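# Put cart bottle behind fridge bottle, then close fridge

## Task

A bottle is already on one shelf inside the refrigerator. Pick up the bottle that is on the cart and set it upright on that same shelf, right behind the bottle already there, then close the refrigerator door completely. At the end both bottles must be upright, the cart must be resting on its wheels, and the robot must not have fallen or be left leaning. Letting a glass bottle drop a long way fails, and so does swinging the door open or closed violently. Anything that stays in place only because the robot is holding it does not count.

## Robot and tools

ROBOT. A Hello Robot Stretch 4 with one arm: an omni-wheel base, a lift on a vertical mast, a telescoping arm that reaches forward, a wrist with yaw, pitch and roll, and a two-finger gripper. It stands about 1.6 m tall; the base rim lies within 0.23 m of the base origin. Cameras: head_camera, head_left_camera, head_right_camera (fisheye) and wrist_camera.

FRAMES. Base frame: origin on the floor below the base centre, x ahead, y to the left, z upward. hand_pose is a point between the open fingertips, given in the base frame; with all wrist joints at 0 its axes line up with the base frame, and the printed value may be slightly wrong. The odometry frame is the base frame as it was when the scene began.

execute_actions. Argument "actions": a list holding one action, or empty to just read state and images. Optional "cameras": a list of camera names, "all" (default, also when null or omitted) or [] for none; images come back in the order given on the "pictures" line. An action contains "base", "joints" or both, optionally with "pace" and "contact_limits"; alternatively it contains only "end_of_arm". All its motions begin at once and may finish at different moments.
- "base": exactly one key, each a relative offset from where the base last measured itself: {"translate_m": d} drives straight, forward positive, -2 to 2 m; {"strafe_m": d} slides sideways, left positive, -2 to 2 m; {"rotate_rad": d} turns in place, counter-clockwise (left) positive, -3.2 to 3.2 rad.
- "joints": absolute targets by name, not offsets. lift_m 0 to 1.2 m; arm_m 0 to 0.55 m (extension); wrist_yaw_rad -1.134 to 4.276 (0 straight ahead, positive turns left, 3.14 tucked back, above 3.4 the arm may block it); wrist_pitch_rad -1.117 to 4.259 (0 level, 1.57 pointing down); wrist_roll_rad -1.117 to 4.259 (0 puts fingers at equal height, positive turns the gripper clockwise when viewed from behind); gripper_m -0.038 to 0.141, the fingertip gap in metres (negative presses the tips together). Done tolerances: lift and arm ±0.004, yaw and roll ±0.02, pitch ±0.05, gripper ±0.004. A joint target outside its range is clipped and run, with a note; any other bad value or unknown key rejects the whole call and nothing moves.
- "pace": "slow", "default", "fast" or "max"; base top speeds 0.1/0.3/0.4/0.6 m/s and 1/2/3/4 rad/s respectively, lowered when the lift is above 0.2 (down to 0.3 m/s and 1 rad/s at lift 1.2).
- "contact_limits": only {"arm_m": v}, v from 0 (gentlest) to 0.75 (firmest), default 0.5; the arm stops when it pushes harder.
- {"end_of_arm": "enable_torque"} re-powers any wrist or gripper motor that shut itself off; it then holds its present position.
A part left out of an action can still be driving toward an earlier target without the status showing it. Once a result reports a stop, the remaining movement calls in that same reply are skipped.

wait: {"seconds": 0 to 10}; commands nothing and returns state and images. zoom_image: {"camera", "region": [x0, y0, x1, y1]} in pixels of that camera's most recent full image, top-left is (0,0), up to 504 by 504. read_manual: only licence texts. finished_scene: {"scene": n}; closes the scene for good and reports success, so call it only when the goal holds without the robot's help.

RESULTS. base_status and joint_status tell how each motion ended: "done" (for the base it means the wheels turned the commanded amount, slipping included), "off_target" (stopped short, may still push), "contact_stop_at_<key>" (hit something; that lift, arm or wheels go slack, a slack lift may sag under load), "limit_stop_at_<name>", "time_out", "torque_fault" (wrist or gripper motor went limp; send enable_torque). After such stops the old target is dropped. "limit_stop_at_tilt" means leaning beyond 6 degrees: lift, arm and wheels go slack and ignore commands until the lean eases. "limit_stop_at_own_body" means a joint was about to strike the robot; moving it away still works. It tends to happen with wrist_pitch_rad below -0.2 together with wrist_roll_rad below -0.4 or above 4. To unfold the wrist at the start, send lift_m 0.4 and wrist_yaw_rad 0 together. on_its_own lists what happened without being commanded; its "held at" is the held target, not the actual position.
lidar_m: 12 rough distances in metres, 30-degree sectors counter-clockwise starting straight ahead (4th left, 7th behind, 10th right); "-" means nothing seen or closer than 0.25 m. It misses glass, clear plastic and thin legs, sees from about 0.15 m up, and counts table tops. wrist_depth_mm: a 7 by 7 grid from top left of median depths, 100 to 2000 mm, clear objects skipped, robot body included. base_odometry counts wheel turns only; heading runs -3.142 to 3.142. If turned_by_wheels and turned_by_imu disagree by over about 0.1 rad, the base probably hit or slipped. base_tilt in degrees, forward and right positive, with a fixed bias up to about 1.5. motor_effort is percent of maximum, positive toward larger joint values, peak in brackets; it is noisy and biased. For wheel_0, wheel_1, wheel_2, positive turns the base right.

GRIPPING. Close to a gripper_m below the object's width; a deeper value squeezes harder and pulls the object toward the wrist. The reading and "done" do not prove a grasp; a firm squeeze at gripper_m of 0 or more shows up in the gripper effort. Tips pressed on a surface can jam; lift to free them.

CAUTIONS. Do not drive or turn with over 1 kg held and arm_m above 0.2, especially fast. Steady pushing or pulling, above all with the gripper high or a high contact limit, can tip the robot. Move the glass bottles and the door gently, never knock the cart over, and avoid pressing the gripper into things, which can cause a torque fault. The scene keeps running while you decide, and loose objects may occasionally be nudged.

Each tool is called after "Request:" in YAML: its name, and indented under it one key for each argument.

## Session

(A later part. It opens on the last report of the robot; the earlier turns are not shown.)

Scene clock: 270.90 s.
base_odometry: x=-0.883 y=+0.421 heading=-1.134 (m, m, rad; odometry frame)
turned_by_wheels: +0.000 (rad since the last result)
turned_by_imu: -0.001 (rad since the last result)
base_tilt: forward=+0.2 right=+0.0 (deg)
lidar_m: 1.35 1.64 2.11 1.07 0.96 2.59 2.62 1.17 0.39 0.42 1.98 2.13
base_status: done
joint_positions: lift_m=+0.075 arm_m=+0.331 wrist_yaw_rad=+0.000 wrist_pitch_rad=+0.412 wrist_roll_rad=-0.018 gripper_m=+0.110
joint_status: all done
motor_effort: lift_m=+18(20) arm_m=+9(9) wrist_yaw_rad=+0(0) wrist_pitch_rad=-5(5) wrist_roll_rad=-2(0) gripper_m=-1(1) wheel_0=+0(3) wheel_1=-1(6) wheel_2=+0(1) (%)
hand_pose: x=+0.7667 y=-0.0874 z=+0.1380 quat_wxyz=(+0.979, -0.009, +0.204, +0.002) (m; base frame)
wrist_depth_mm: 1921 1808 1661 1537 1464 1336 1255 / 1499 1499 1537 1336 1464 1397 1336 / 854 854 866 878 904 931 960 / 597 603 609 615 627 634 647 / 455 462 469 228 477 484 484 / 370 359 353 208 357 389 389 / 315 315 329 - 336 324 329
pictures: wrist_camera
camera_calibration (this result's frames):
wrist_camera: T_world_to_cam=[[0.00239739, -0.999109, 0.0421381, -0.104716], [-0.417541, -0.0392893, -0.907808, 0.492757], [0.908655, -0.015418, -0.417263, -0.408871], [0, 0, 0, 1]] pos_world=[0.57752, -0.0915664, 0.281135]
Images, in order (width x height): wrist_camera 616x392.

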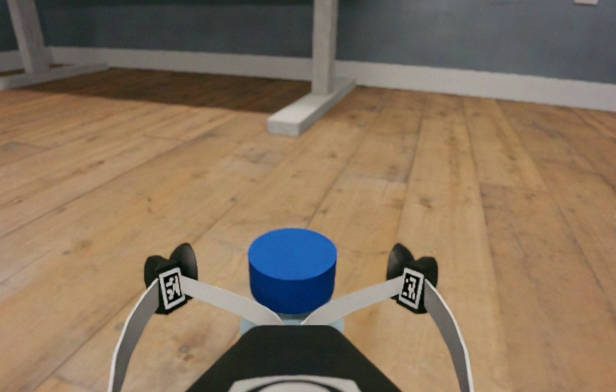

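Request:
execute_actions:
  actions:
    - {"joints":{"arm_m":0.324},"pace":"slow"}
  cameras: []

Request:
execute_actions:
  actions:
    - {"joints":{"gripper_m":-0.01}}
  cameras: []

Request:
execute_actions:
  actions:
    - {"joints":{"lift_m":0.3,"arm_m":0.0},"pace":"slow"}
  cameras: ["wrist_camera"]

Scene clock: 276.30 s.
base_odometry: x=-0.883 y=+0.421 heading=-1.134 (m, m, rad; odometry frame)
turned_by_wheels: +0.000 (rad since the last result)
turned_by_imu: -0.001 (rad since the last result)
base_tilt: forward=+0.2 right=-0.1 (deg)
lidar_m: 1.37 1.65 2.11 1.01 0.96 2.58 2.62 1.15 0.40 0.45 1.96 2.10
base_status: not commanded
joint_positions: lift_m=+0.075 arm_m=+0.326 wrist_yaw_rad=+0.000 wrist_pitch_rad=+0.412 wrist_roll_rad=-0.018 gripper_m=+0.110
joint_status: all done
motor_effort: lift_m=+18(18) arm_m=-9(7) wrist_yaw_rad=+0(1) wrist_pitch_rad=-5(5) wrist_roll_rad=-1(0) gripper_m=+1(1) wheel_0=-1(1) wheel_1=-1(1) wheel_2=+0(0) (%)
hand_pose: x=+0.7609 y=-0.0874 z=+0.1380 quat_wxyz=(+0.979, -0.009, +0.204, +0.002) (m; base frame)
wrist_depth_mm: 1921 1863 1708 1537 1430 1336 1281 / 1464 1499 1499 1336 1499 1397 1336 / 842 854 866 891 904 917 946 / 597 603 609 621 627 634 640 / 455 466 466 230 480 488 484 / 370 359 353 216 357 389 389 / 315 314 330 - 334 325 329
pictures: none
No camera images: the call's "cameras" was empty. Leave "cameras" out to get every camera's image.

Scene clock: 278.30 s.
base_odometry: x=-0.883 y=+0.421 heading=-1.134 (m, m, rad; odometry frame)
turned_by_wheels: +0.000 (rad since the last result)
turned_by_imu: +0.000 (rad since the last result)
base_tilt: forward=+0.3 right=+0.0 (deg)
lidar_m: 1.37 1.64 2.11 1.04 0.98 2.58 2.63 1.16 0.38 0.45 1.99 2.13
base_status: not commanded
joint_positions: lift_m=+0.075 arm_m=+0.326 wrist_yaw_rad=+0.000 wrist_pitch_rad=+0.416 wrist_roll_rad=-0.018 gripper_m=-0.009
joint_status: all done
motor_effort: lift_m=+19(20) arm_m=-9(9) wrist_yaw_rad=+0(1) wrist_pitch_rad=-17(17) wrist_roll_rad=-1(0) gripper_m=-23(24) wheel_0=-1(1) wheel_1=-1(1) wheel_2=+0(0) (%)
hand_pose: x=+0.7604 y=-0.0874 z=+0.1367 quat_wxyz=(+0.978, -0.009, +0.207, +0.002) (m; base frame)
wrist_depth_mm: 1921 1808 1661 1537 1430 1366 1281 / 1430 1430 1464 1281 1499 1366 1336 / 820 831 842 866 878 891 917 / 580 585 597 603 609 621 621 / 449 455 455 216 473 477 473 / 364 172 199 203 187 382 384 / 312 310 325 - 330 320 325
pictures: none
No camera images: the call's "cameras" was empty. Leave "cameras" out to get every camera's image.

Scene clock: 282.83 s.
base_odometry: x=-0.883 y=+0.421 heading=-1.134 (m, m, rad; odometry frame)
turned_by_wheels: +0.000 (rad since the last result)
turned_by_imu: -0.001 (rad since the last result)
base_tilt: forward=+0.2 right=+0.0 (deg)
lidar_m: 0.39 1.64 2.12 1.08 0.96 2.58 2.64 1.16 0.36 0.44 2.00 2.11
base_status: not commanded
joint_positions: lift_m=+0.300 arm_m=+0.002 wrist_yaw_rad=+0.000 wrist_pitch_rad=+0.416 wrist_roll_rad=-0.018 gripper_m=-0.009
joint_status: all done
motor_effort: lift_m=+25(26) arm_m=-9(9) wrist_yaw_rad=+0(0) wrist_pitch_rad=-17(18) wrist_roll_rad=+1(1) gripper_m=-22(22) wheel_0=+0(1) wheel_1=-1(1) wheel_2=+0(0) (%)
hand_pose: x=+0.4364 y=-0.0874 z=+0.3612 quat_wxyz=(+0.978, -0.009, +0.207, +0.002) (m; base frame)
wrist_depth_mm: - - - 1863 1756 1661 1537 / - - - 1983 1863 1708 1576 / 1537 1537 1576 1576 1618 1661 1661 / 1078 1078 1098 1118 1138 1160 1160 / 820 842 842 216 866 866 878 / 676 173 198 202 187 707 707 / 574 574 597 - 609 591 597
pictures: wrist_camera
camera_calibration (this result's frames):
wrist_camera: T_world_to_cam=[[0.0025873, -0.999109, 0.042128, -0.11341], [-0.421605, -0.0392907, -0.905928, 0.558578], [0.906776, -0.0154175, -0.421331, -0.013279], [0, 0, 0, 1]] pos_world=[0.247834, -0.0915663, 0.505214]
Images, in order (width x height): wrist_camera 616x392.

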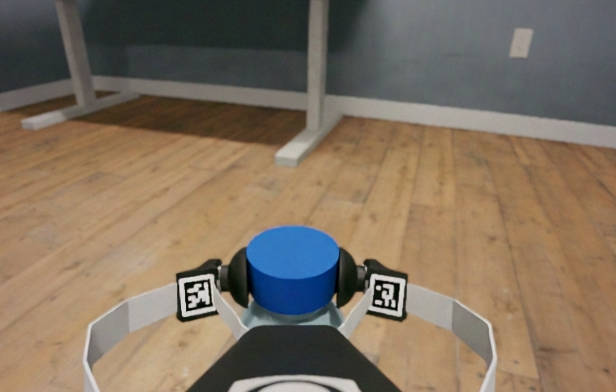

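Request:
execute_actions:
  actions:
    - {"base":{"strafe_m":0.25},"joints":{"lift_m":0.7}}
  cameras: []

Request:
execute_actions:
  actions:
    - {"base":{"translate_m":-0.35}}
  cameras: []

Request:
execute_actions:
  actions:
    - {"base":{"rotate_rad":-1.93},"pace":"slow"}

Scene clock: 290.40 s.
base_odometry: x=-0.656 y=+0.527 heading=-1.134 (m, m, rad; odometry frame)
turned_by_wheels: +0.000 (rad since the last result)
turned_by_imu: +0.000 (rad since the last result)
base_tilt: forward=+0.2 right=+0.0 (deg)
lidar_m: 0.39 1.77 1.89 0.86 0.77 2.49 2.52 2.03 0.64 0.64 2.29 1.44
base_status: done
joint_positions: lift_m=+0.700 arm_m=+0.002 wrist_yaw_rad=+0.000 wrist_pitch_rad=+0.416 wrist_roll_rad=-0.018 gripper_m=-0.009
joint_status: all done
motor_effort: lift_m=+25(24) arm_m=-9(9) wrist_yaw_rad=+0(1) wrist_pitch_rad=-18(19) wrist_roll_rad=-3(0) gripper_m=-23(23) wheel_0=+1(8) wheel_1=-1(8) wheel_2=-1(2) (%)
hand_pose: x=+0.4364 y=-0.0874 z=+0.7612 quat_wxyz=(+0.978, -0.009, +0.207, +0.002) (m; base frame)
wrist_depth_mm: 1921 - - 1921 1808 1708 1576 / 1983 - - - 1808 1756 1661 / - - - - - 1921 1756 / 1921 1983 - - - 1983 1863 / 1499 1537 1576 216 1576 1576 1576 / 1205 172 198 202 186 1281 1281 / 1042 1042 1078 - 1098 1060 1078
pictures: none
No camera images: the call's "cameras" was empty. Leave "cameras" out to get every camera's image.

Scene clock: 293.07 s.
base_odometry: x=-0.804 y=+0.844 heading=-1.134 (m, m, rad; odometry frame)
turned_by_wheels: +0.000 (rad since the last result)
turned_by_imu: +0.000 (rad since the last result)
base_tilt: forward=+0.2 right=+0.0 (deg)
lidar_m: 0.38 2.17 0.96 0.61 0.60 2.18 2.21 1.89 1.13 0.63 0.62 2.29
base_status: done
joint_positions: lift_m=+0.700 arm_m=+0.002 wrist_yaw_rad=+0.000 wrist_pitch_rad=+0.416 wrist_roll_rad=-0.018 gripper_m=-0.009
joint_status: not commanded
motor_effort: lift_m=+24(24) arm_m=-9(9) wrist_yaw_rad=+1(0) wrist_pitch_rad=-18(19) wrist_roll_rad=-1(3) gripper_m=-23(22) wheel_0=+0(4) wheel_1=+0(5) wheel_2=-2(9) (%)
hand_pose: x=+0.4363 y=-0.0874 z=+0.7612 quat_wxyz=(+0.978, -0.009, +0.207, +0.002) (m; base frame)
wrist_depth_mm: 1983 - - - - 1983 1863 / - - - - - - 1983 / - - - - - - - / 1921 1983 1983 1983 - - - / 1499 1537 1537 216 1576 1618 1618 / 1229 173 199 202 187 1281 1308 / 1042 1025 1098 - 1118 1060 1078
pictures: none
No camera images: the call's "cameras" was empty. Leave "cameras" out to get every camera's image.

Scene clock: 296.27 s.
base_odometry: x=-0.804 y=+0.844 heading=-3.064 (m, m, rad; odometry frame)
turned_by_wheels: -1.930 (rad since the last result)
turned_by_imu: -1.914 (rad since the last result)
base_tilt: forward=+0.2 right=-0.1 (deg)
lidar_m: 0.40 0.63 2.45 1.79 1.83 2.10 0.79 0.59 0.91 2.18 2.27 1.77
base_status: done
joint_positions: lift_m=+0.700 arm_m=+0.002 wrist_yaw_rad=+0.000 wrist_pitch_rad=+0.416 wrist_roll_rad=-0.018 gripper_m=-0.009
joint_status: not commanded
motor_effort: lift_m=+24(24) arm_m=-8(8) wrist_yaw_rad=+1(1) wrist_pitch_rad=-17(17) wrist_roll_rad=-1(0) gripper_m=-24(23) wheel_0=+2(5) wheel_1=+2(4) wheel_2=+2(5) (%)
hand_pose: x=+0.4363 y=-0.0874 z=+0.7612 quat_wxyz=(+0.978, -0.009, +0.207, +0.002) (m; base frame)
wrist_depth_mm: 699 960 1229 878 1397 1397 1397 / 699 976 1308 1281 1464 1499 1499 / 699 991 1138 1098 1576 1618 1618 / 707 1042 1537 1537 1708 1756 1756 / 699 1078 1308 216 1576 1618 1618 / 707 173 198 202 187 1281 1281 / 699 1025 1078 - 1098 1078 1078
pictures: head_camera, head_left_camera, head_right_camera, wrist_camera
camera_calibration (this result's frames):
wrist_camera: T_world_to_cam=[[0.00245278, -0.999109, 0.0421318, -0.130243], [-0.421574, -0.0392381, -0.905945, 0.920986], [0.906791, -0.0155396, -0.421294, 0.15528], [0, 0, 0, 1]] pos_world=[0.247776, -0.0915762, 0.905269]
Images, in order (width x height): head_camera 420x560, head_left_camera 420x672, head_right_camera 420x672, wrist_camera 616x392.

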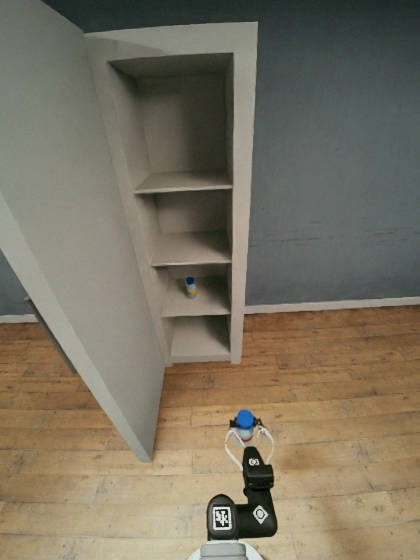

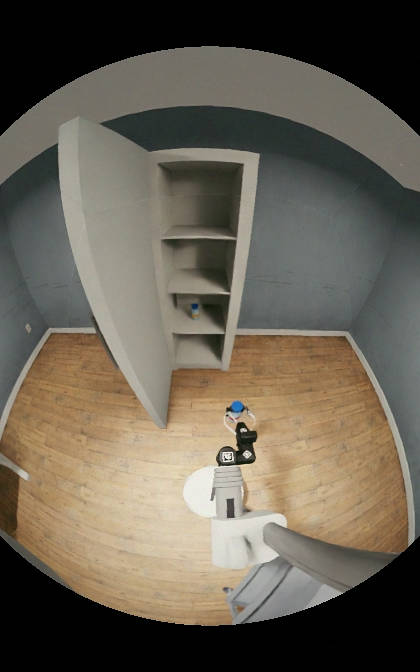

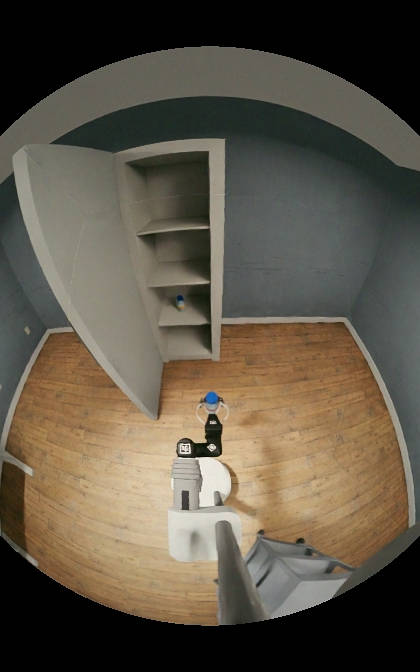

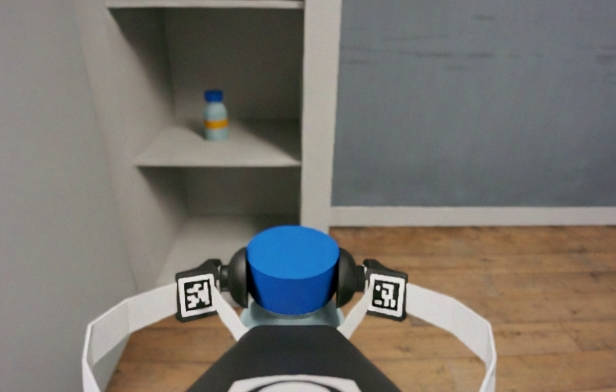

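Request:
execute_actions:
  actions:
    - {"base":{"strafe_m":0.05},"joints":{"wrist_yaw_rad":0.2,"lift_m":0.66},"pace":"slow"}
  cameras: []

Request:
execute_actions:
  actions:
    - {"base":{"translate_m":0.4},"joints":{"arm_m":0.1},"pace":"slow"}
  cameras: ["head_camera","wrist_camera"]

Scene clock: 324.47 s.
base_odometry: x=-0.800 y=+0.794 heading=-3.064 (m, m, rad; odometry frame)
turned_by_wheels: +0.000 (rad since the last result)
turned_by_imu: -0.001 (rad since the last result)
base_tilt: forward=+0.2 right=+0.0 (deg)
lidar_m: 1.13 0.60 2.41 1.71 1.78 2.06 0.84 0.63 0.83 2.22 2.30 1.79
base_status: done
joint_positions: lift_m=+0.660 arm_m=+0.002 wrist_yaw_rad=+0.200 wrist_pitch_rad=+0.416 wrist_roll_rad=-0.018 gripper_m=-0.009
joint_status: all done
motor_effort: lift_m=+20(25) arm_m=-8(8) wrist_yaw_rad=+2(8) wrist_pitch_rad=-18(18) wrist_roll_rad=+0(2) gripper_m=-23(24) wheel_0=-1(3) wheel_1=+0(6) wheel_2=+1(1) (%)
hand_pose: x=+0.4484 y=-0.0333 z=+0.7216 quat_wxyz=(+0.973, -0.029, +0.205, +0.099) (m; base frame)
wrist_depth_mm: 449 615 878 1255 1205 1281 1255 / 462 627 946 1336 1255 1366 1308 / 469 654 1025 1138 991 1464 1397 / 480 668 1060 1537 1464 1537 1499 / 488 683 891 216 1281 1537 1537 / 492 173 199 203 186 1229 1229 / 504 707 1008 - 1060 1025 1042
pictures: none
No camera images: the call's "cameras" was empty. Leave "cameras" out to get every camera's image.

Scene clock: 329.77 s.
base_odometry: x=-1.199 y=+0.763 heading=-3.064 (m, m, rad; odometry frame)
turned_by_wheels: +0.000 (rad since the last result)
turned_by_imu: -0.002 (rad since the last result)
base_tilt: forward=+0.2 right=+0.0 (deg)
lidar_m: 0.73 0.47 0.34 2.43 1.82 2.49 1.15 0.98 2.33 2.22 1.86 0.77
base_status: done
joint_positions: lift_m=+0.660 arm_m=+0.098 wrist_yaw_rad=+0.200 wrist_pitch_rad=+0.416 wrist_roll_rad=-0.018 gripper_m=-0.009
joint_status: all done
motor_effort: lift_m=+20(20) arm_m=+9(10) wrist_yaw_rad=+2(3) wrist_pitch_rad=-18(18) wrist_roll_rad=+2(1) gripper_m=-22(22) wheel_0=+2(3) wheel_1=+0(3) wheel_2=-2(6) (%)
hand_pose: x=+0.5453 y=-0.0333 z=+0.7216 quat_wxyz=(+0.973, -0.029, +0.205, +0.099) (m; base frame)
wrist_depth_mm: 421 549 798 778 741 349 564 / 445 564 842 831 798 368 854 / 469 580 878 878 842 389 917 / 500 597 723 699 699 421 976 / 492 580 564 216 549 466 1060 / 496 173 199 203 187 1138 1138 / 500 683 854 - 569 976 1025
pictures: head_camera, wrist_camera
camera_calibration (this result's frames):
wrist_camera: T_world_to_cam=[[0.200729, -0.978738, 0.0421788, -0.182252], [-0.40545, -0.122194, -0.905914, 0.921546], [0.891806, 0.164742, -0.421357, 0.0548229], [0, 0, 0, 1]] pos_world=[0.361332, -0.0748016, 0.865628]
Images, in order (width x height): head_camera 420x560, wrist_camera 616x392.

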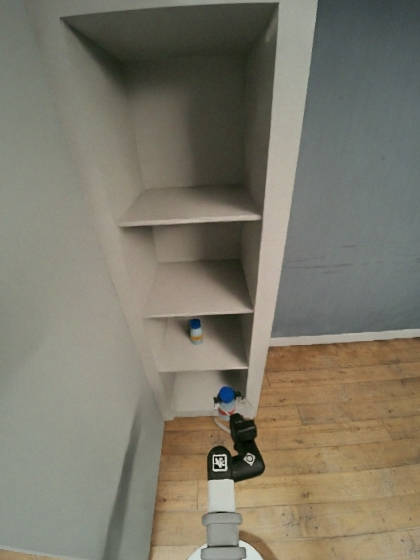

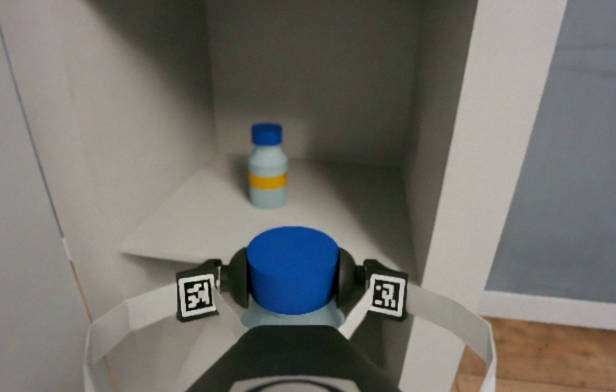

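Request:
execute_actions:
  actions:
    - {"joints":{"lift_m":0.685},"pace":"slow"}
  cameras: []

Request:
execute_actions:
  actions:
    - {"joints":{"arm_m":0.4},"pace":"slow","contact_limits":{"arm_m":0.25}}
  cameras: []

Request:
execute_actions:
  actions:
    - {"joints":{"lift_m":0.665},"pace":"slow"}
  cameras: ["head_camera","wrist_camera"]

Scene clock: 347.90 s.
base_odometry: x=-1.199 y=+0.763 heading=-3.064 (m, m, rad; odometry frame)
turned_by_wheels: +0.000 (rad since the last result)
turned_by_imu: -0.001 (rad since the last result)
base_tilt: forward=+0.1 right=+0.0 (deg)
lidar_m: 0.50 0.44 0.33 2.47 1.82 2.46 1.12 0.97 2.33 2.23 1.86 0.76
base_status: not commanded
joint_positions: lift_m=+0.685 arm_m=+0.098 wrist_yaw_rad=+0.200 wrist_pitch_rad=+0.416 wrist_roll_rad=-0.018 gripper_m=-0.009
joint_status: all done
motor_effort: lift_m=+25(25) arm_m=+9(9) wrist_yaw_rad=+2(1) wrist_pitch_rad=-17(18) wrist_roll_rad=-1(0) gripper_m=-24(23) wheel_0=+2(2) wheel_1=+1(1) wheel_2=-2(2) (%)
hand_pose: x=+0.5453 y=-0.0333 z=+0.7462 quat_wxyz=(+0.973, -0.029, +0.205, +0.099) (m; base frame)
wrist_depth_mm: 421 554 798 778 741 347 564 / 445 564 842 831 788 368 842 / 469 585 891 878 842 389 917 / 500 597 768 750 723 424 976 / 488 580 603 216 591 466 1060 / 496 172 198 202 186 1138 1138 / 504 668 891 - 569 1008 1060
pictures: none
No camera images: the call's "cameras" was empty. Leave "cameras" out to get every camera's image.

Scene clock: 352.17 s.
base_odometry: x=-1.199 y=+0.763 heading=-3.064 (m, m, rad; odometry frame)
turned_by_wheels: +0.000 (rad since the last result)
turned_by_imu: -0.001 (rad since the last result)
base_tilt: forward=+0.2 right=+0.0 (deg)
lidar_m: 0.73 0.43 0.33 2.43 1.82 2.47 1.15 0.98 2.33 2.21 1.85 0.76
base_status: not commanded
joint_positions: lift_m=+0.685 arm_m=+0.398 wrist_yaw_rad=+0.200 wrist_pitch_rad=+0.416 wrist_roll_rad=-0.018 gripper_m=-0.009
joint_status: all done
motor_effort: lift_m=+25(25) arm_m=+10(8) wrist_yaw_rad=+1(2) wrist_pitch_rad=-18(18) wrist_roll_rad=+0(1) gripper_m=-22(22) wheel_0=+2(2) wheel_1=+1(1) wheel_2=-2(2) (%)
contact_limits: arm_m 0.25
hand_pose: x=+0.8453 y=-0.0333 z=+0.7462 quat_wxyz=(+0.973, -0.029, +0.205, +0.099) (m; base frame)
wrist_depth_mm: 402 525 512 492 477 306 192 / 413 549 549 530 512 296 189 / 421 580 591 564 544 286 184 / 430 591 640 609 580 274 179 / 436 549 375 216 585 262 174 / 439 172 198 203 186 211 171 / 402 404 418 - 415 221 -
pictures: none
No camera images: the call's "cameras" was empty. Leave "cameras" out to get every camera's image.

Scene clock: 353.10 s.
base_odometry: x=-1.199 y=+0.763 heading=-3.064 (m, m, rad; odometry frame)
turned_by_wheels: +0.000 (rad since the last result)
turned_by_imu: +0.000 (rad since the last result)
base_tilt: forward=+0.2 right=-0.1 (deg)
lidar_m: 0.73 0.44 0.31 2.44 1.83 2.45 1.15 0.97 2.32 2.22 1.90 0.76
base_status: not commanded
joint_positions: lift_m=+0.665 arm_m=+0.398 wrist_yaw_rad=+0.200 wrist_pitch_rad=+0.416 wrist_roll_rad=-0.018 gripper_m=-0.009
joint_status: all done
motor_effort: lift_m=+20(22) arm_m=+9(9) wrist_yaw_rad=+2(1) wrist_pitch_rad=-18(18) wrist_roll_rad=+2(1) gripper_m=-23(23) wheel_0=+2(2) wheel_1=+0(1) wheel_2=-2(2) (%)
hand_pose: x=+0.8453 y=-0.0333 z=+0.7266 quat_wxyz=(+0.973, -0.029, +0.205, +0.099) (m; base frame)
wrist_depth_mm: 404 521 512 496 480 306 192 / 413 554 554 530 508 297 189 / 421 585 591 569 544 286 184 / 433 597 634 609 580 273 179 / 436 539 364 216 559 262 174 / 430 172 198 202 186 212 171 / 387 384 402 - 397 222 -
pictures: head_camera, wrist_camera
camera_calibration (this result's frames):
wrist_camera: T_world_to_cam=[[0.200731, -0.978738, 0.0421788, -0.242679], [-0.40547, -0.122198, -0.905904, 1.0477], [0.891796, 0.16474, -0.421378, -0.210573], [0, 0, 0, 1]] pos_world=[0.661314, -0.0748015, 0.870624]
Images, in order (width x height): head_camera 420x560, wrist_camera 616x392.

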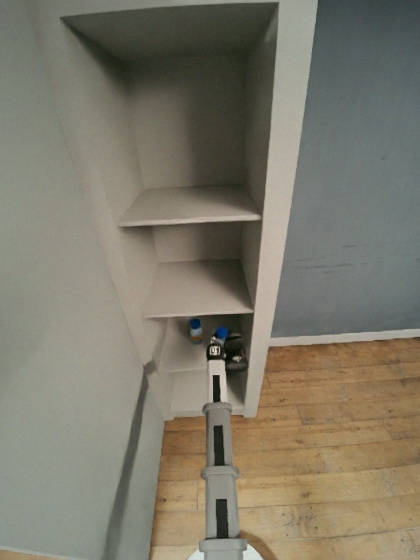

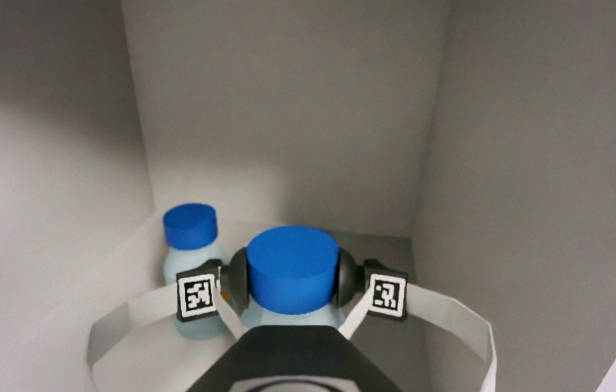

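Request:
execute_actions:
  actions:
    - {"joints":{"lift_m":0.635},"pace":"slow"}
  cameras: []

Request:
execute_actions:
  actions:
    - {"joints":{"arm_m":0.548},"pace":"slow","contact_limits":{"arm_m":0.25}}
  cameras: ["head_camera","wrist_camera"]

Scene clock: 366.83 s.
base_odometry: x=-1.199 y=+0.763 heading=-3.064 (m, m, rad; odometry frame)
turned_by_wheels: +0.000 (rad since the last result)
turned_by_imu: -0.001 (rad since the last result)
base_tilt: forward=+0.3 right=+0.0 (deg)
lidar_m: 0.73 0.45 0.32 2.44 1.82 2.48 1.14 0.97 2.31 2.23 1.88 0.76
base_status: not commanded
joint_positions: lift_m=+0.635 arm_m=+0.398 wrist_yaw_rad=+0.200 wrist_pitch_rad=+0.416 wrist_roll_rad=-0.018 gripper_m=-0.009
joint_status: all done
motor_effort: lift_m=+20(21) arm_m=+10(9) wrist_yaw_rad=+2(1) wrist_pitch_rad=-18(17) wrist_roll_rad=+0(1) gripper_m=-23(22) wheel_0=+2(2) wheel_1=+1(1) wheel_2=-2(2) (%)
hand_pose: x=+0.8453 y=-0.0333 z=+0.6966 quat_wxyz=(+0.973, -0.029, +0.205, +0.099) (m; base frame)
wrist_depth_mm: 404 525 512 496 477 304 192 / 413 549 549 530 508 296 189 / 421 580 585 569 544 286 185 / 430 564 609 603 580 274 180 / 436 508 364 216 512 262 174 / 404 172 198 203 187 211 171 / 349 349 366 - 370 222 -
pictures: none
No camera images: the call's "cameras" was empty. Leave "cameras" out to get every camera's image.

Scene clock: 369.60 s.
base_odometry: x=-1.199 y=+0.763 heading=-3.064 (m, m, rad; odometry frame)
turned_by_wheels: +0.000 (rad since the last result)
turned_by_imu: -0.001 (rad since the last result)
base_tilt: forward=+0.2 right=+0.0 (deg)
lidar_m: 0.72 0.44 0.32 2.43 1.83 2.48 1.14 0.96 2.31 2.22 1.89 0.77
base_status: not commanded
joint_positions: lift_m=+0.635 arm_m=+0.546 wrist_yaw_rad=+0.200 wrist_pitch_rad=+0.416 wrist_roll_rad=-0.018 gripper_m=-0.009
joint_status: all done
motor_effort: lift_m=+20(20) arm_m=+9(10) wrist_yaw_rad=+2(1) wrist_pitch_rad=-18(18) wrist_roll_rad=-1(1) gripper_m=-23(24) wheel_0=+2(2) wheel_1=+1(1) wheel_2=-2(2) (%)
contact_limits: arm_m 0.25
hand_pose: x=+0.9928 y=-0.0333 z=+0.6966 quat_wxyz=(+0.973, -0.029, +0.205, +0.099) (m; base frame)
wrist_depth_mm: 392 387 370 357 343 304 191 / 407 413 397 382 368 294 187 / 421 442 424 410 392 283 183 / 430 484 459 439 421 272 178 / 430 508 480 216 445 260 173 / 236 173 199 203 186 211 170 / 332 247 362 - 370 220 -
pictures: head_camera, wrist_camera
camera_calibration (this result's frames):
wrist_camera: T_world_to_cam=[[0.200742, -0.978736, 0.0421786, -0.271048], [-0.405491, -0.122207, -0.905893, 1.08039], [0.891784, 0.164747, -0.421401, -0.354804], [0, 0, 0, 1]] pos_world=[0.808908, -0.0748004, 0.840635]
Images, in order (width x height): head_camera 420x560, wrist_camera 616x392.

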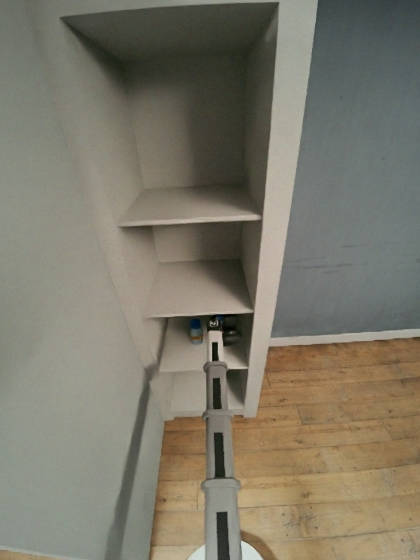

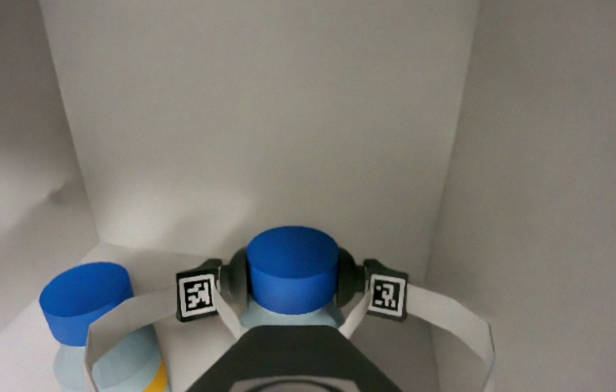

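Request:
execute_actions:
  actions:
    - {"base":{"translate_m":0.085},"pace":"slow"}
  cameras: ["head_camera","wrist_camera"]

Scene clock: 379.90 s.
base_odometry: x=-1.198 y=+0.764 heading=-3.141 (m, m, rad; odometry frame)
turned_by_wheels: -0.078 (rad since the last result)
turned_by_imu: -0.052 (rad since the last result)
base_tilt: forward=+0.3 right=+0.0 (deg)
lidar_m: 0.75 0.48 0.31 2.49 1.82 2.33 1.19 0.96 2.38 2.24 1.98 1.40
base_status: translate_m contact_stop (by the wheels' count: -0.002 of +0.085)
joint_positions: lift_m=+0.635 arm_m=+0.546 wrist_yaw_rad=+0.200 wrist_pitch_rad=+0.416 wrist_roll_rad=-0.018 gripper_m=-0.009
joint_status: not commanded
on_its_own: the wheels are slack since a contact_stop
motor_effort: lift_m=+23(31) arm_m=+8(13) wrist_yaw_rad=+1(3) wrist_pitch_rad=-18(36) wrist_roll_rad=+1(0) gripper_m=-22(24) wheel_0=+0(3) wheel_1=+0(10) wheel_2=+0(34) (%)
hand_pose: x=+0.9931 y=-0.0333 z=+0.6964 quat_wxyz=(+0.973, -0.029, +0.205, +0.099) (m; base frame)
wrist_depth_mm: 392 384 373 364 351 158 - / 421 410 399 389 373 155 - / 449 442 430 415 397 151 - / 480 477 462 449 392 148 - / 466 504 484 216 298 144 - / 236 172 199 203 187 139 - / 242 340 364 - 264 131 -
pictures: head_camera, wrist_camera
camera_calibration (this result's frames):
wrist_camera: T_world_to_cam=[[0.200854, -0.978708, 0.0422875, -0.271264], [-0.405379, -0.122336, -0.905926, 1.08022], [0.89181, 0.164816, -0.421319, -0.355243], [0, 0, 0, 1]] pos_world=[0.809194, -0.0747878, 0.840404]
Images, in order (width x height): head_camera 420x560, wrist_camera 616x392.

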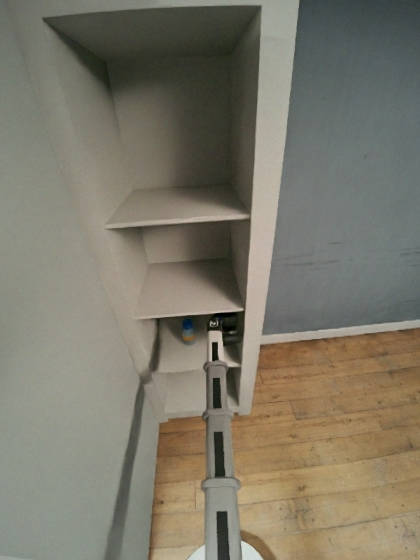

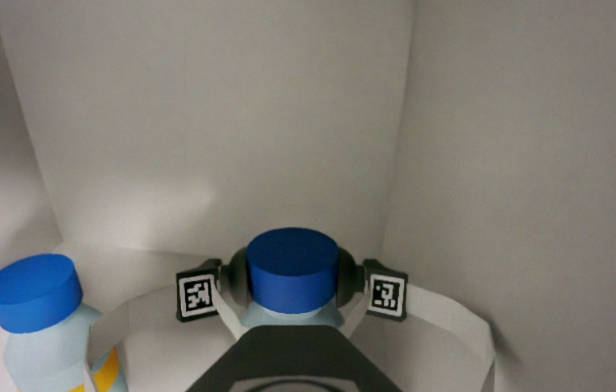

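Request:
execute_actions:
  actions:
    - {"base":{"rotate_rad":0.052},"joints":{"arm_m":0.51},"pace":"slow"}
  cameras: []

Request:
execute_actions:
  actions:
    - {"joints":{"lift_m":0.618},"pace":"slow"}
  cameras: ["wrist_camera"]

Scene clock: 385.40 s.
base_odometry: x=-1.198 y=+0.764 heading=-3.090 (m, m, rad; odometry frame)
turned_by_wheels: +0.052 (rad since the last result)
turned_by_imu: +0.050 (rad since the last result)
base_tilt: forward=+0.2 right=+0.0 (deg)
lidar_m: 0.74 0.44 0.31 2.40 1.82 2.47 1.15 0.99 2.32 2.23 1.86 0.78
base_status: done
joint_positions: lift_m=+0.635 arm_m=+0.512 wrist_yaw_rad=+0.200 wrist_pitch_rad=+0.416 wrist_roll_rad=-0.018 gripper_m=-0.009
joint_status: all done
motor_effort: lift_m=+23(23) arm_m=-9(9) wrist_yaw_rad=+0(3) wrist_pitch_rad=-17(17) wrist_roll_rad=+0(1) gripper_m=-22(23) wheel_0=-1(5) wheel_1=-2(4) wheel_2=+0(4) (%)
hand_pose: x=+0.9585 y=-0.0332 z=+0.6964 quat_wxyz=(+0.973, -0.029, +0.205, +0.100) (m; base frame)
wrist_depth_mm: 397 427 410 394 382 329 206 / 402 455 439 421 404 320 203 / 413 488 469 452 436 307 198 / 418 525 508 488 466 296 193 / 427 278 517 216 492 281 187 / 399 172 199 203 188 228 181 / 349 277 319 - 370 237 177
pictures: none
No camera images: the call's "cameras" was empty. Leave "cameras" out to get every camera's image.

Scene clock: 386.27 s.
base_odometry: x=-1.198 y=+0.764 heading=-3.090 (m, m, rad; odometry frame)
turned_by_wheels: +0.000 (rad since the last result)
turned_by_imu: +0.000 (rad since the last result)
base_tilt: forward=+0.2 right=+0.0 (deg)
lidar_m: 0.76 0.44 0.33 2.39 1.78 2.48 1.12 0.96 2.31 2.23 1.88 0.79
base_status: not commanded
joint_positions: lift_m=+0.618 arm_m=+0.512 wrist_yaw_rad=+0.200 wrist_pitch_rad=+0.416 wrist_roll_rad=-0.018 gripper_m=-0.009
joint_status: all done
motor_effort: lift_m=+20(25) arm_m=-9(9) wrist_yaw_rad=+0(1) wrist_pitch_rad=-18(17) wrist_roll_rad=+2(1) gripper_m=-22(23) wheel_0=-1(1) wheel_1=-1(1) wheel_2=+0(0) (%)
hand_pose: x=+0.9585 y=-0.0332 z=+0.6796 quat_wxyz=(+0.973, -0.029, +0.205, +0.100) (m; base frame)
wrist_depth_mm: 397 427 410 394 379 329 206 / 407 459 439 421 407 320 203 / 415 488 473 452 433 309 198 / 421 525 512 488 466 294 193 / 430 255 484 216 480 282 187 / 387 173 199 204 187 229 181 / 330 277 319 - 349 237 177
pictures: wrist_camera
camera_calibration (this result's frames):
wrist_camera: T_world_to_cam=[[0.201321, -0.978612, 0.0422875, -0.263903], [-0.405327, -0.122531, -0.905923, 1.05093], [0.891728, 0.165241, -0.421326, -0.331295], [0, 0, 0, 1]] pos_world=[0.774526, -0.0747438, 0.823639]
Images, in order (width x height): wrist_camera 616x392.

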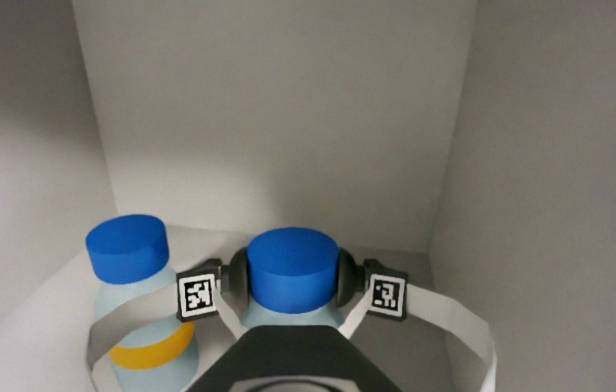

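Request:
execute_actions:
  actions:
    - {"joints":{"lift_m":0.611,"arm_m":0.548},"pace":"slow","contact_limits":{"arm_m":0.25}}
  cameras: []

Request:
execute_actions:
  actions:
    - {"base":{"translate_m":0.085},"pace":"slow"}
  cameras: ["head_camera","wrist_camera"]

Scene clock: 392.23 s.
base_odometry: x=-1.198 y=+0.764 heading=-3.090 (m, m, rad; odometry frame)
turned_by_wheels: +0.000 (rad since the last result)
turned_by_imu: -0.001 (rad since the last result)
base_tilt: forward=+0.3 right=+0.0 (deg)
lidar_m: 0.73 0.44 0.33 2.45 1.83 2.49 1.15 0.97 2.32 2.24 1.89 0.75
base_status: not commanded
joint_positions: lift_m=+0.611 arm_m=+0.546 wrist_yaw_rad=+0.200 wrist_pitch_rad=+0.416 wrist_roll_rad=-0.018 gripper_m=-0.009
joint_status: all done
motor_effort: lift_m=+20(20) arm_m=+9(11) wrist_yaw_rad=+0(1) wrist_pitch_rad=-18(18) wrist_roll_rad=+0(1) gripper_m=-23(22) wheel_0=-1(1) wheel_1=-1(2) wheel_2=+0(0) (%)
contact_limits: arm_m 0.25
hand_pose: x=+0.9929 y=-0.0332 z=+0.6726 quat_wxyz=(+0.973, -0.029, +0.205, +0.100) (m; base frame)
wrist_depth_mm: 392 394 375 364 349 329 206 / 404 418 402 389 373 319 203 / 415 452 433 413 399 306 198 / 421 488 466 449 427 294 192 / 387 430 473 217 452 282 187 / 351 172 199 203 187 228 181 / 312 236 334 - 342 237 177
pictures: none
No camera images: the call's "cameras" was empty. Leave "cameras" out to get every camera's image.

Scene clock: 394.70 s.
base_odometry: x=-1.213 y=+0.763 heading=+3.116 (m, m, rad; odometry frame)
turned_by_wheels: -0.077 (rad since the last result)
turned_by_imu: -0.060 (rad since the last result)
base_tilt: forward=+0.3 right=+0.0 (deg)
lidar_m: 0.74 0.49 0.32 0.34 1.81 2.32 1.23 0.99 2.40 2.23 1.94 0.83
base_status: translate_m contact_stop (by the wheels' count: +0.016 of +0.085)
joint_positions: lift_m=+0.611 arm_m=+0.546 wrist_yaw_rad=+0.201 wrist_pitch_rad=+0.416 wrist_roll_rad=-0.018 gripper_m=-0.009
joint_status: not commanded
on_its_own: the wheels are slack since a contact_stop
motor_effort: lift_m=+22(36) arm_m=+8(15) wrist_yaw_rad=-3(5) wrist_pitch_rad=-17(30) wrist_roll_rad=+2(2) gripper_m=-22(24) wheel_0=+0(6) wheel_1=-1(8) wheel_2=+0(34) (%)
hand_pose: x=+0.9931 y=-0.0329 z=+0.6725 quat_wxyz=(+0.973, -0.030, +0.205, +0.100) (m; base frame)
wrist_depth_mm: 379 370 359 353 342 151 - / 407 397 387 377 362 149 - / 436 427 415 402 384 146 - / 469 462 449 436 368 142 - / 436 473 466 217 285 138 - / 233 173 198 204 189 134 - / 229 322 334 - 252 128 -
pictures: head_camera, wrist_camera
camera_calibration (this result's frames):
wrist_camera: T_world_to_cam=[[0.202336, -0.97839, 0.0425755, -0.271523], [-0.404983, -0.123178, -0.905989, 1.05823], [0.891655, 0.166072, -0.421154, -0.36528], [0, 0, 0, 1]] pos_world=[0.809206, -0.0746429, 0.816463]
Images, in order (width x height): head_camera 420x560, wrist_camera 616x392.

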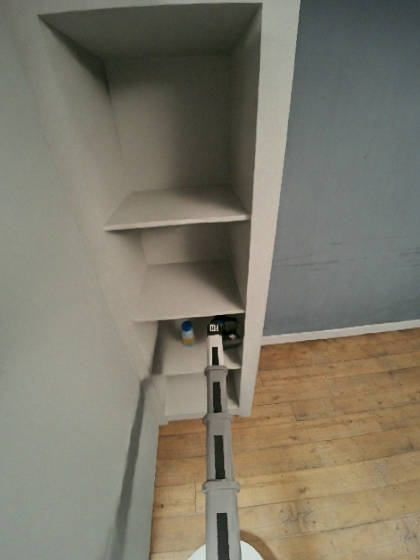

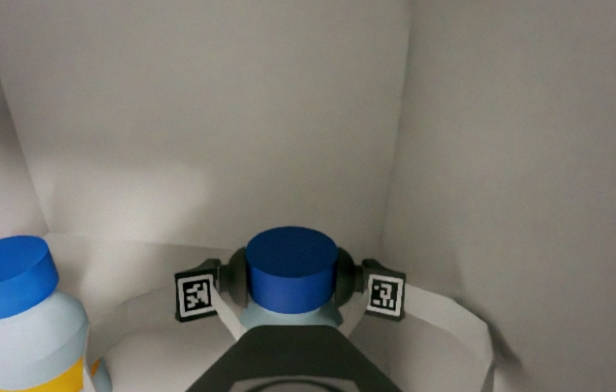

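Request:
execute_actions:
  actions:
    - {"base":{"rotate_rad":0.06},"joints":{"arm_m":0.45},"pace":"slow"}
  cameras: []

Request:
execute_actions:
  actions:
    - {"base":{"strafe_m":0.04},"joints":{"wrist_yaw_rad":0.12},"pace":"slow"}
  cameras: []

Request:
execute_actions:
  actions:
    - {"joints":{"arm_m":0.548},"pace":"slow","contact_limits":{"arm_m":0.25}}
  cameras: ["head_camera","wrist_camera"]

Scene clock: 408.30 s.
base_odometry: x=-1.213 y=+0.763 heading=-3.107 (m, m, rad; odometry frame)
turned_by_wheels: +0.060 (rad since the last result)
turned_by_imu: +0.058 (rad since the last result)
base_tilt: forward=+0.3 right=+0.0 (deg)
lidar_m: 0.73 0.44 0.31 2.42 1.82 2.41 1.15 0.97 2.32 2.22 1.85 0.77
base_status: done
joint_positions: lift_m=+0.611 arm_m=+0.452 wrist_yaw_rad=+0.200 wrist_pitch_rad=+0.416 wrist_roll_rad=-0.018 gripper_m=-0.009
joint_status: all done
motor_effort: lift_m=+22(22) arm_m=-8(10) wrist_yaw_rad=+0(2) wrist_pitch_rad=-18(18) wrist_roll_rad=+1(2) gripper_m=-23(22) wheel_0=-1(4) wheel_1=-2(4) wheel_2=+0(5) (%)
hand_pose: x=+0.8985 y=-0.0332 z=+0.6724 quat_wxyz=(+0.973, -0.030, +0.205, +0.100) (m; base frame)
wrist_depth_mm: 389 469 455 439 424 345 216 / 399 496 492 469 452 334 213 / 407 530 525 504 484 322 208 / 415 492 554 544 517 310 203 / 421 427 303 217 484 296 196 / 377 172 199 204 187 239 190 / 324 322 334 - 342 249 185
pictures: none
No camera images: the call's "cameras" was empty. Leave "cameras" out to get every camera's image.

Scene clock: 409.77 s.
base_odometry: x=-1.212 y=+0.723 heading=-3.107 (m, m, rad; odometry frame)
turned_by_wheels: +0.000 (rad since the last result)
turned_by_imu: +0.000 (rad since the last result)
base_tilt: forward=+0.2 right=+0.0 (deg)
lidar_m: 0.74 0.35 0.28 2.45 1.79 2.35 1.22 0.98 2.38 2.28 1.88 0.77
base_status: done
joint_positions: lift_m=+0.611 arm_m=+0.452 wrist_yaw_rad=+0.120 wrist_pitch_rad=+0.416 wrist_roll_rad=-0.018 gripper_m=-0.009
joint_status: all done
motor_effort: lift_m=+22(22) arm_m=-9(9) wrist_yaw_rad=+1(3) wrist_pitch_rad=-18(18) wrist_roll_rad=+3(2) gripper_m=-24(22) wheel_0=+1(8) wheel_1=+1(4) wheel_2=+0(1) (%)
hand_pose: x=+0.8949 y=-0.0552 z=+0.6724 quat_wxyz=(+0.976, -0.021, +0.206, +0.061) (m; base frame)
wrist_depth_mm: 389 459 449 439 433 349 239 / 397 484 480 473 462 347 237 / 402 517 517 504 492 340 236 / 407 521 544 544 530 334 232 / 410 449 286 216 484 325 229 / 373 172 199 204 187 273 224 / 322 320 325 - 342 287 219
pictures: none
No camera images: the call's "cameras" was empty. Leave "cameras" out to get every camera's image.

Scene clock: 412.03 s.
base_odometry: x=-1.212 y=+0.723 heading=-3.107 (m, m, rad; odometry frame)
turned_by_wheels: +0.000 (rad since the last result)
turned_by_imu: -0.001 (rad since the last result)
base_tilt: forward=+0.2 right=+0.0 (deg)
lidar_m: 0.72 0.36 0.27 2.44 1.78 2.36 1.20 0.99 2.37 2.26 1.88 0.74
base_status: not commanded
joint_positions: lift_m=+0.611 arm_m=+0.546 wrist_yaw_rad=+0.120 wrist_pitch_rad=+0.416 wrist_roll_rad=-0.018 gripper_m=-0.009
joint_status: all done
motor_effort: lift_m=+22(22) arm_m=+9(10) wrist_yaw_rad=+1(1) wrist_pitch_rad=-17(18) wrist_roll_rad=+1(1) gripper_m=-22(23) wheel_0=+1(0) wheel_1=+1(1) wheel_2=+0(0) (%)
contact_limits: arm_m 0.25
hand_pose: x=+0.9893 y=-0.0552 z=+0.6724 quat_wxyz=(+0.976, -0.021, +0.206, +0.061) (m; base frame)
wrist_depth_mm: 368 368 359 351 347 336 239 / 384 392 384 377 368 345 237 / 402 421 413 404 394 340 235 / 407 455 445 433 427 332 231 / 402 452 462 216 452 325 229 / 362 173 199 204 187 272 223 / 317 210 325 - 342 287 218
pictures: head_camera, wrist_camera
camera_calibration (this result's frames):
wrist_camera: T_world_to_cam=[[0.122155, -0.991597, 0.0425749, -0.213999], [-0.41386, -0.0898788, -0.905893, 1.06443], [0.902107, 0.0930397, -0.421362, -0.372429], [0, 0, 0, 1]] pos_world=[0.802638, -0.0818808, 0.816445]
Images, in order (width x height): head_camera 420x560, wrist_camera 616x392.

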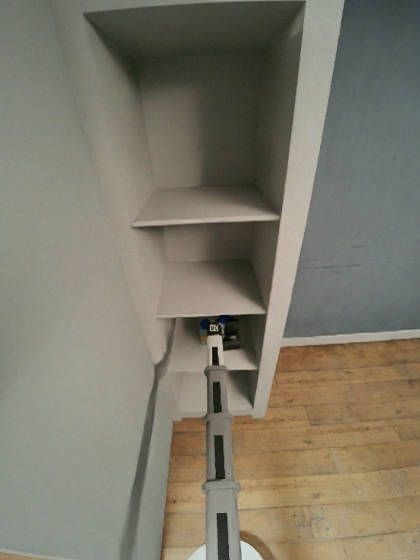

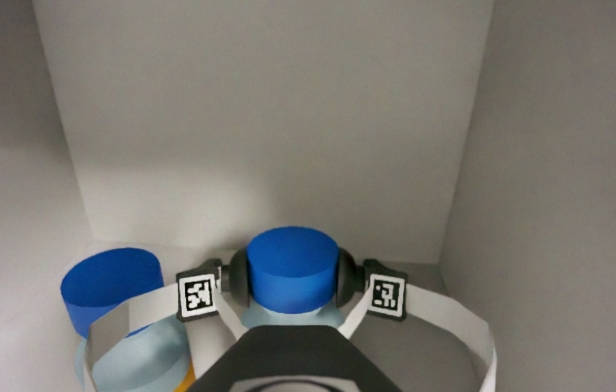

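Request:
execute_actions:
  actions:
    - {"joints":{"arm_m":0.5},"pace":"slow"}
  cameras: []

Request:
execute_actions:
  actions:
    - {"base":{"translate_m":0.05},"joints":{"lift_m":0.592,"wrist_pitch_rad":0.345},"pace":"slow"}
  cameras: []

Request:
execute_actions:
  actions:
    - {"joints":{"arm_m":0.548},"pace":"slow","contact_limits":{"arm_m":0.2}}
  cameras: ["head_camera","wrist_camera"]

Scene clock: 423.60 s.
base_odometry: x=-1.212 y=+0.723 heading=-3.107 (m, m, rad; odometry frame)
turned_by_wheels: +0.000 (rad since the last result)
turned_by_imu: -0.001 (rad since the last result)
base_tilt: forward=+0.3 right=+0.0 (deg)
lidar_m: 0.73 0.37 0.27 2.45 1.78 2.32 1.20 0.97 2.38 2.28 1.82 0.77
base_status: not commanded
joint_positions: lift_m=+0.611 arm_m=+0.502 wrist_yaw_rad=+0.120 wrist_pitch_rad=+0.416 wrist_roll_rad=-0.018 gripper_m=-0.009
joint_status: all done
motor_effort: lift_m=+22(22) arm_m=-10(9) wrist_yaw_rad=+1(0) wrist_pitch_rad=-18(18) wrist_roll_rad=+3(0) gripper_m=-21(24) wheel_0=+1(1) wheel_1=+1(1) wheel_2=+0(0) (%)
hand_pose: x=+0.9449 y=-0.0552 z=+0.6724 quat_wxyz=(+0.976, -0.021, +0.206, +0.061) (m; base frame)
wrist_depth_mm: 389 413 399 394 387 349 238 / 394 436 427 421 413 345 238 / 402 469 459 452 442 342 236 / 407 500 496 484 477 334 232 / 410 241 250 216 484 325 228 / 373 173 199 204 188 274 224 / 322 259 277 - 342 287 219
pictures: none
No camera images: the call's "cameras" was empty. Leave "cameras" out to get every camera's image.

Scene clock: 425.30 s.
base_odometry: x=-1.262 y=+0.722 heading=-3.107 (m, m, rad; odometry frame)
turned_by_wheels: +0.000 (rad since the last result)
turned_by_imu: +0.000 (rad since the last result)
base_tilt: forward=+0.1 right=-0.1 (deg)
lidar_m: 0.68 0.38 0.26 0.26 1.81 2.32 1.23 1.05 2.38 2.27 1.77 0.71
base_status: done
joint_positions: lift_m=+0.592 arm_m=+0.502 wrist_yaw_rad=+0.120 wrist_pitch_rad=+0.352 wrist_roll_rad=-0.018 gripper_m=-0.009
joint_status: all done
motor_effort: lift_m=+20(17) arm_m=-9(9) wrist_yaw_rad=+1(1) wrist_pitch_rad=-18(22) wrist_roll_rad=+2(2) gripper_m=-21(22) wheel_0=+1(3) wheel_1=+2(3) wheel_2=+0(7) (%)
hand_pose: x=+0.9518 y=-0.0544 z=+0.6709 quat_wxyz=(+0.983, -0.019, +0.174, +0.061) (m; base frame)
wrist_depth_mm: 364 364 355 347 342 332 238 / 382 384 377 370 362 345 238 / 397 410 402 392 384 340 236 / 404 436 427 418 410 336 232 / 399 455 442 216 433 329 229 / 274 172 199 204 187 276 225 / 312 198 338 - 343 290 220
pictures: none
No camera images: the call's "cameras" was empty. Leave "cameras" out to get every camera's image.

Scene clock: 426.97 s.
base_odometry: x=-1.262 y=+0.722 heading=-3.107 (m, m, rad; odometry frame)
turned_by_wheels: +0.000 (rad since the last result)
turned_by_imu: +0.000 (rad since the last result)
base_tilt: forward=+0.3 right=+0.1 (deg)
lidar_m: 0.67 0.37 0.26 0.26 1.79 2.33 1.23 1.04 2.39 2.27 1.80 0.70
base_status: not commanded
joint_positions: lift_m=+0.592 arm_m=+0.546 wrist_yaw_rad=+0.120 wrist_pitch_rad=+0.352 wrist_roll_rad=-0.018 gripper_m=-0.009
joint_status: all done
motor_effort: lift_m=+20(20) arm_m=+9(8) wrist_yaw_rad=+1(1) wrist_pitch_rad=-19(19) wrist_roll_rad=+2(2) gripper_m=-22(23) wheel_0=+1(1) wheel_1=+2(2) wheel_2=+0(0) (%)
contact_limits: arm_m 0.2
hand_pose: x=+0.9963 y=-0.0544 z=+0.6709 quat_wxyz=(+0.983, -0.019, +0.174, +0.061) (m; base frame)
wrist_depth_mm: 325 320 314 307 303 296 238 / 343 338 332 327 320 312 237 / 364 359 351 345 340 327 236 / 384 384 377 368 359 334 232 / 404 415 392 216 382 327 229 / 273 173 199 204 187 276 224 / 150 319 338 - 343 290 220
pictures: head_camera, wrist_camera
camera_calibration (this result's frames):
wrist_camera: T_world_to_cam=[[0.119413, -0.991928, 0.0426593, -0.211298], [-0.354757, -0.0827589, -0.931288, 1.02458], [0.927301, 0.0960746, -0.361776, -0.444314], [0, 0, 0, 1]] pos_world=[0.800723, -0.0821116, 0.802455]
Images, in order (width x height): head_camera 420x560, wrist_camera 616x392.

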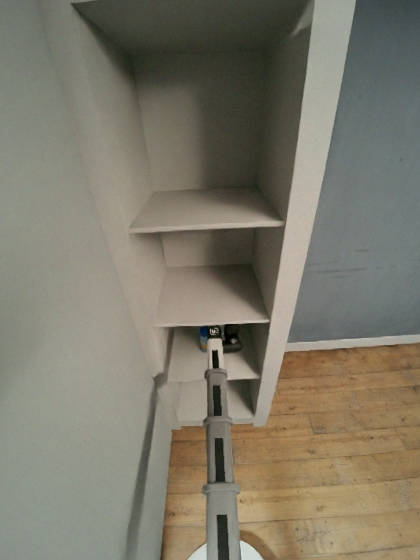

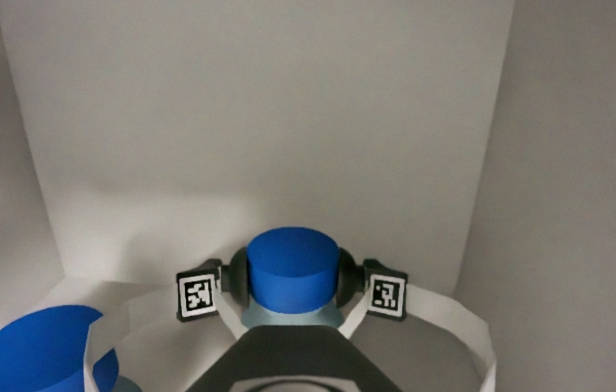

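Request:
execute_actions:
  actions:
    - {"base":{"translate_m":0.015},"joints":{"wrist_yaw_rad":0.5},"pace":"slow"}
  cameras: ["head_camera","wrist_camera"]

Scene clock: 433.37 s.
base_odometry: x=-1.277 y=+0.721 heading=-3.107 (m, m, rad; odometry frame)
turned_by_wheels: +0.000 (rad since the last result)
turned_by_imu: -0.001 (rad since the last result)
base_tilt: forward=+0.3 right=-0.1 (deg)
lidar_m: 0.67 0.38 0.27 0.27 1.81 2.35 1.25 1.07 2.39 2.27 1.77 0.70
base_status: done
joint_positions: lift_m=+0.592 arm_m=+0.546 wrist_yaw_rad=+0.500 wrist_pitch_rad=+0.351 wrist_roll_rad=-0.018 gripper_m=-0.009
joint_status: all done
motor_effort: lift_m=+20(20) arm_m=+8(9) wrist_yaw_rad=+2(6) wrist_pitch_rad=-18(19) wrist_roll_rad=-3(0) gripper_m=-23(21) wheel_0=-1(3) wheel_1=+0(3) wheel_2=-1(5) (%)
hand_pose: x=+0.9966 y=+0.0530 z=+0.6710 quat_wxyz=(+0.954, -0.052, +0.167, +0.245) (m; base frame)
wrist_depth_mm: 244 300 340 304 274 250 233 / 251 310 359 322 287 260 241 / 259 324 382 342 303 273 253 / 266 334 407 364 322 287 266 / 274 347 407 217 334 303 278 / 282 173 200 204 187 310 293 / 289 151 157 - 343 324 306
pictures: head_camera, wrist_camera
camera_calibration (this result's frames):
wrist_camera: T_world_to_cam=[[0.478605, -0.876994, 0.0426506, -0.468826], [-0.298659, -0.208283, -0.931355, 0.984437], [0.825676, 0.433013, -0.361607, -0.371637], [0, 0, 0, 1]] pos_world=[0.825245, -0.0451927, 0.802469]
Images, in order (width x height): head_camera 420x560, wrist_camera 616x392.

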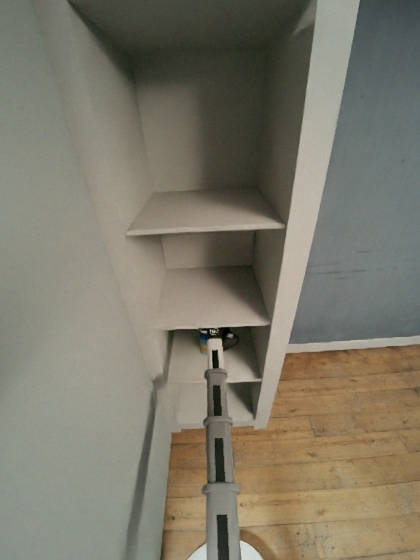

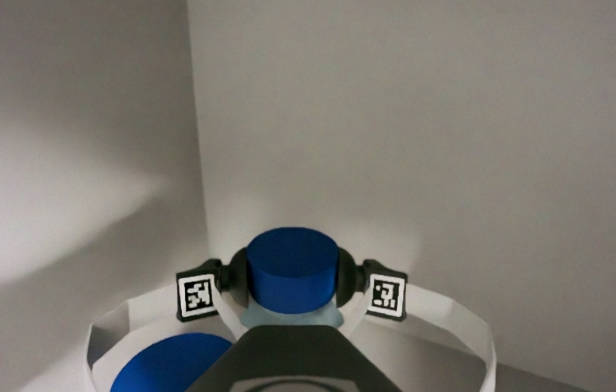

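Request:
execute_actions:
  actions:
    - {"joints":{"lift_m":0.579},"pace":"slow"}
  cameras: ["wrist_camera"]

Scene clock: 438.10 s.
base_odometry: x=-1.277 y=+0.721 heading=-3.107 (m, m, rad; odometry frame)
turned_by_wheels: +0.000 (rad since the last result)
turned_by_imu: -0.001 (rad since the last result)
base_tilt: forward=+0.2 right=-0.1 (deg)
lidar_m: 0.67 0.38 0.27 0.25 1.84 2.36 1.23 1.06 2.39 2.27 1.77 0.70
base_status: not commanded
joint_positions: lift_m=+0.579 arm_m=+0.546 wrist_yaw_rad=+0.500 wrist_pitch_rad=+0.347 wrist_roll_rad=-0.018 gripper_m=-0.009
joint_status: all done
motor_effort: lift_m=+17(21) arm_m=+9(9) wrist_yaw_rad=+1(2) wrist_pitch_rad=-4(18) wrist_roll_rad=+0(0) gripper_m=-21(23) wheel_0=-1(1) wheel_1=+0(0) wheel_2=-1(1) (%)
hand_pose: x=+0.9970 y=+0.0533 z=+0.6595 quat_wxyz=(+0.954, -0.051, +0.165, +0.245) (m; base frame)
wrist_depth_mm: 243 301 340 303 273 249 233 / 251 312 359 320 287 259 241 / 258 322 382 342 303 272 252 / 266 334 407 359 320 286 264 / 274 345 407 216 334 301 277 / 282 172 181 204 187 309 291 / 287 142 145 - 332 322 304
pictures: wrist_camera
camera_calibration (this result's frames):
wrist_camera: T_world_to_cam=[[0.47855, -0.877024, 0.0426492, -0.468241], [-0.294652, -0.206154, -0.933103, 0.970968], [0.827146, 0.43397, -0.357072, -0.380758], [0, 0, 0, 1]] pos_world=[0.825117, -0.0452525, 0.790025]
Images, in order (width x height): wrist_camera 616x392.

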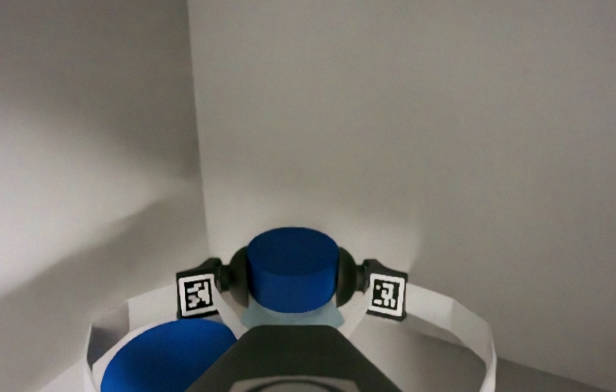

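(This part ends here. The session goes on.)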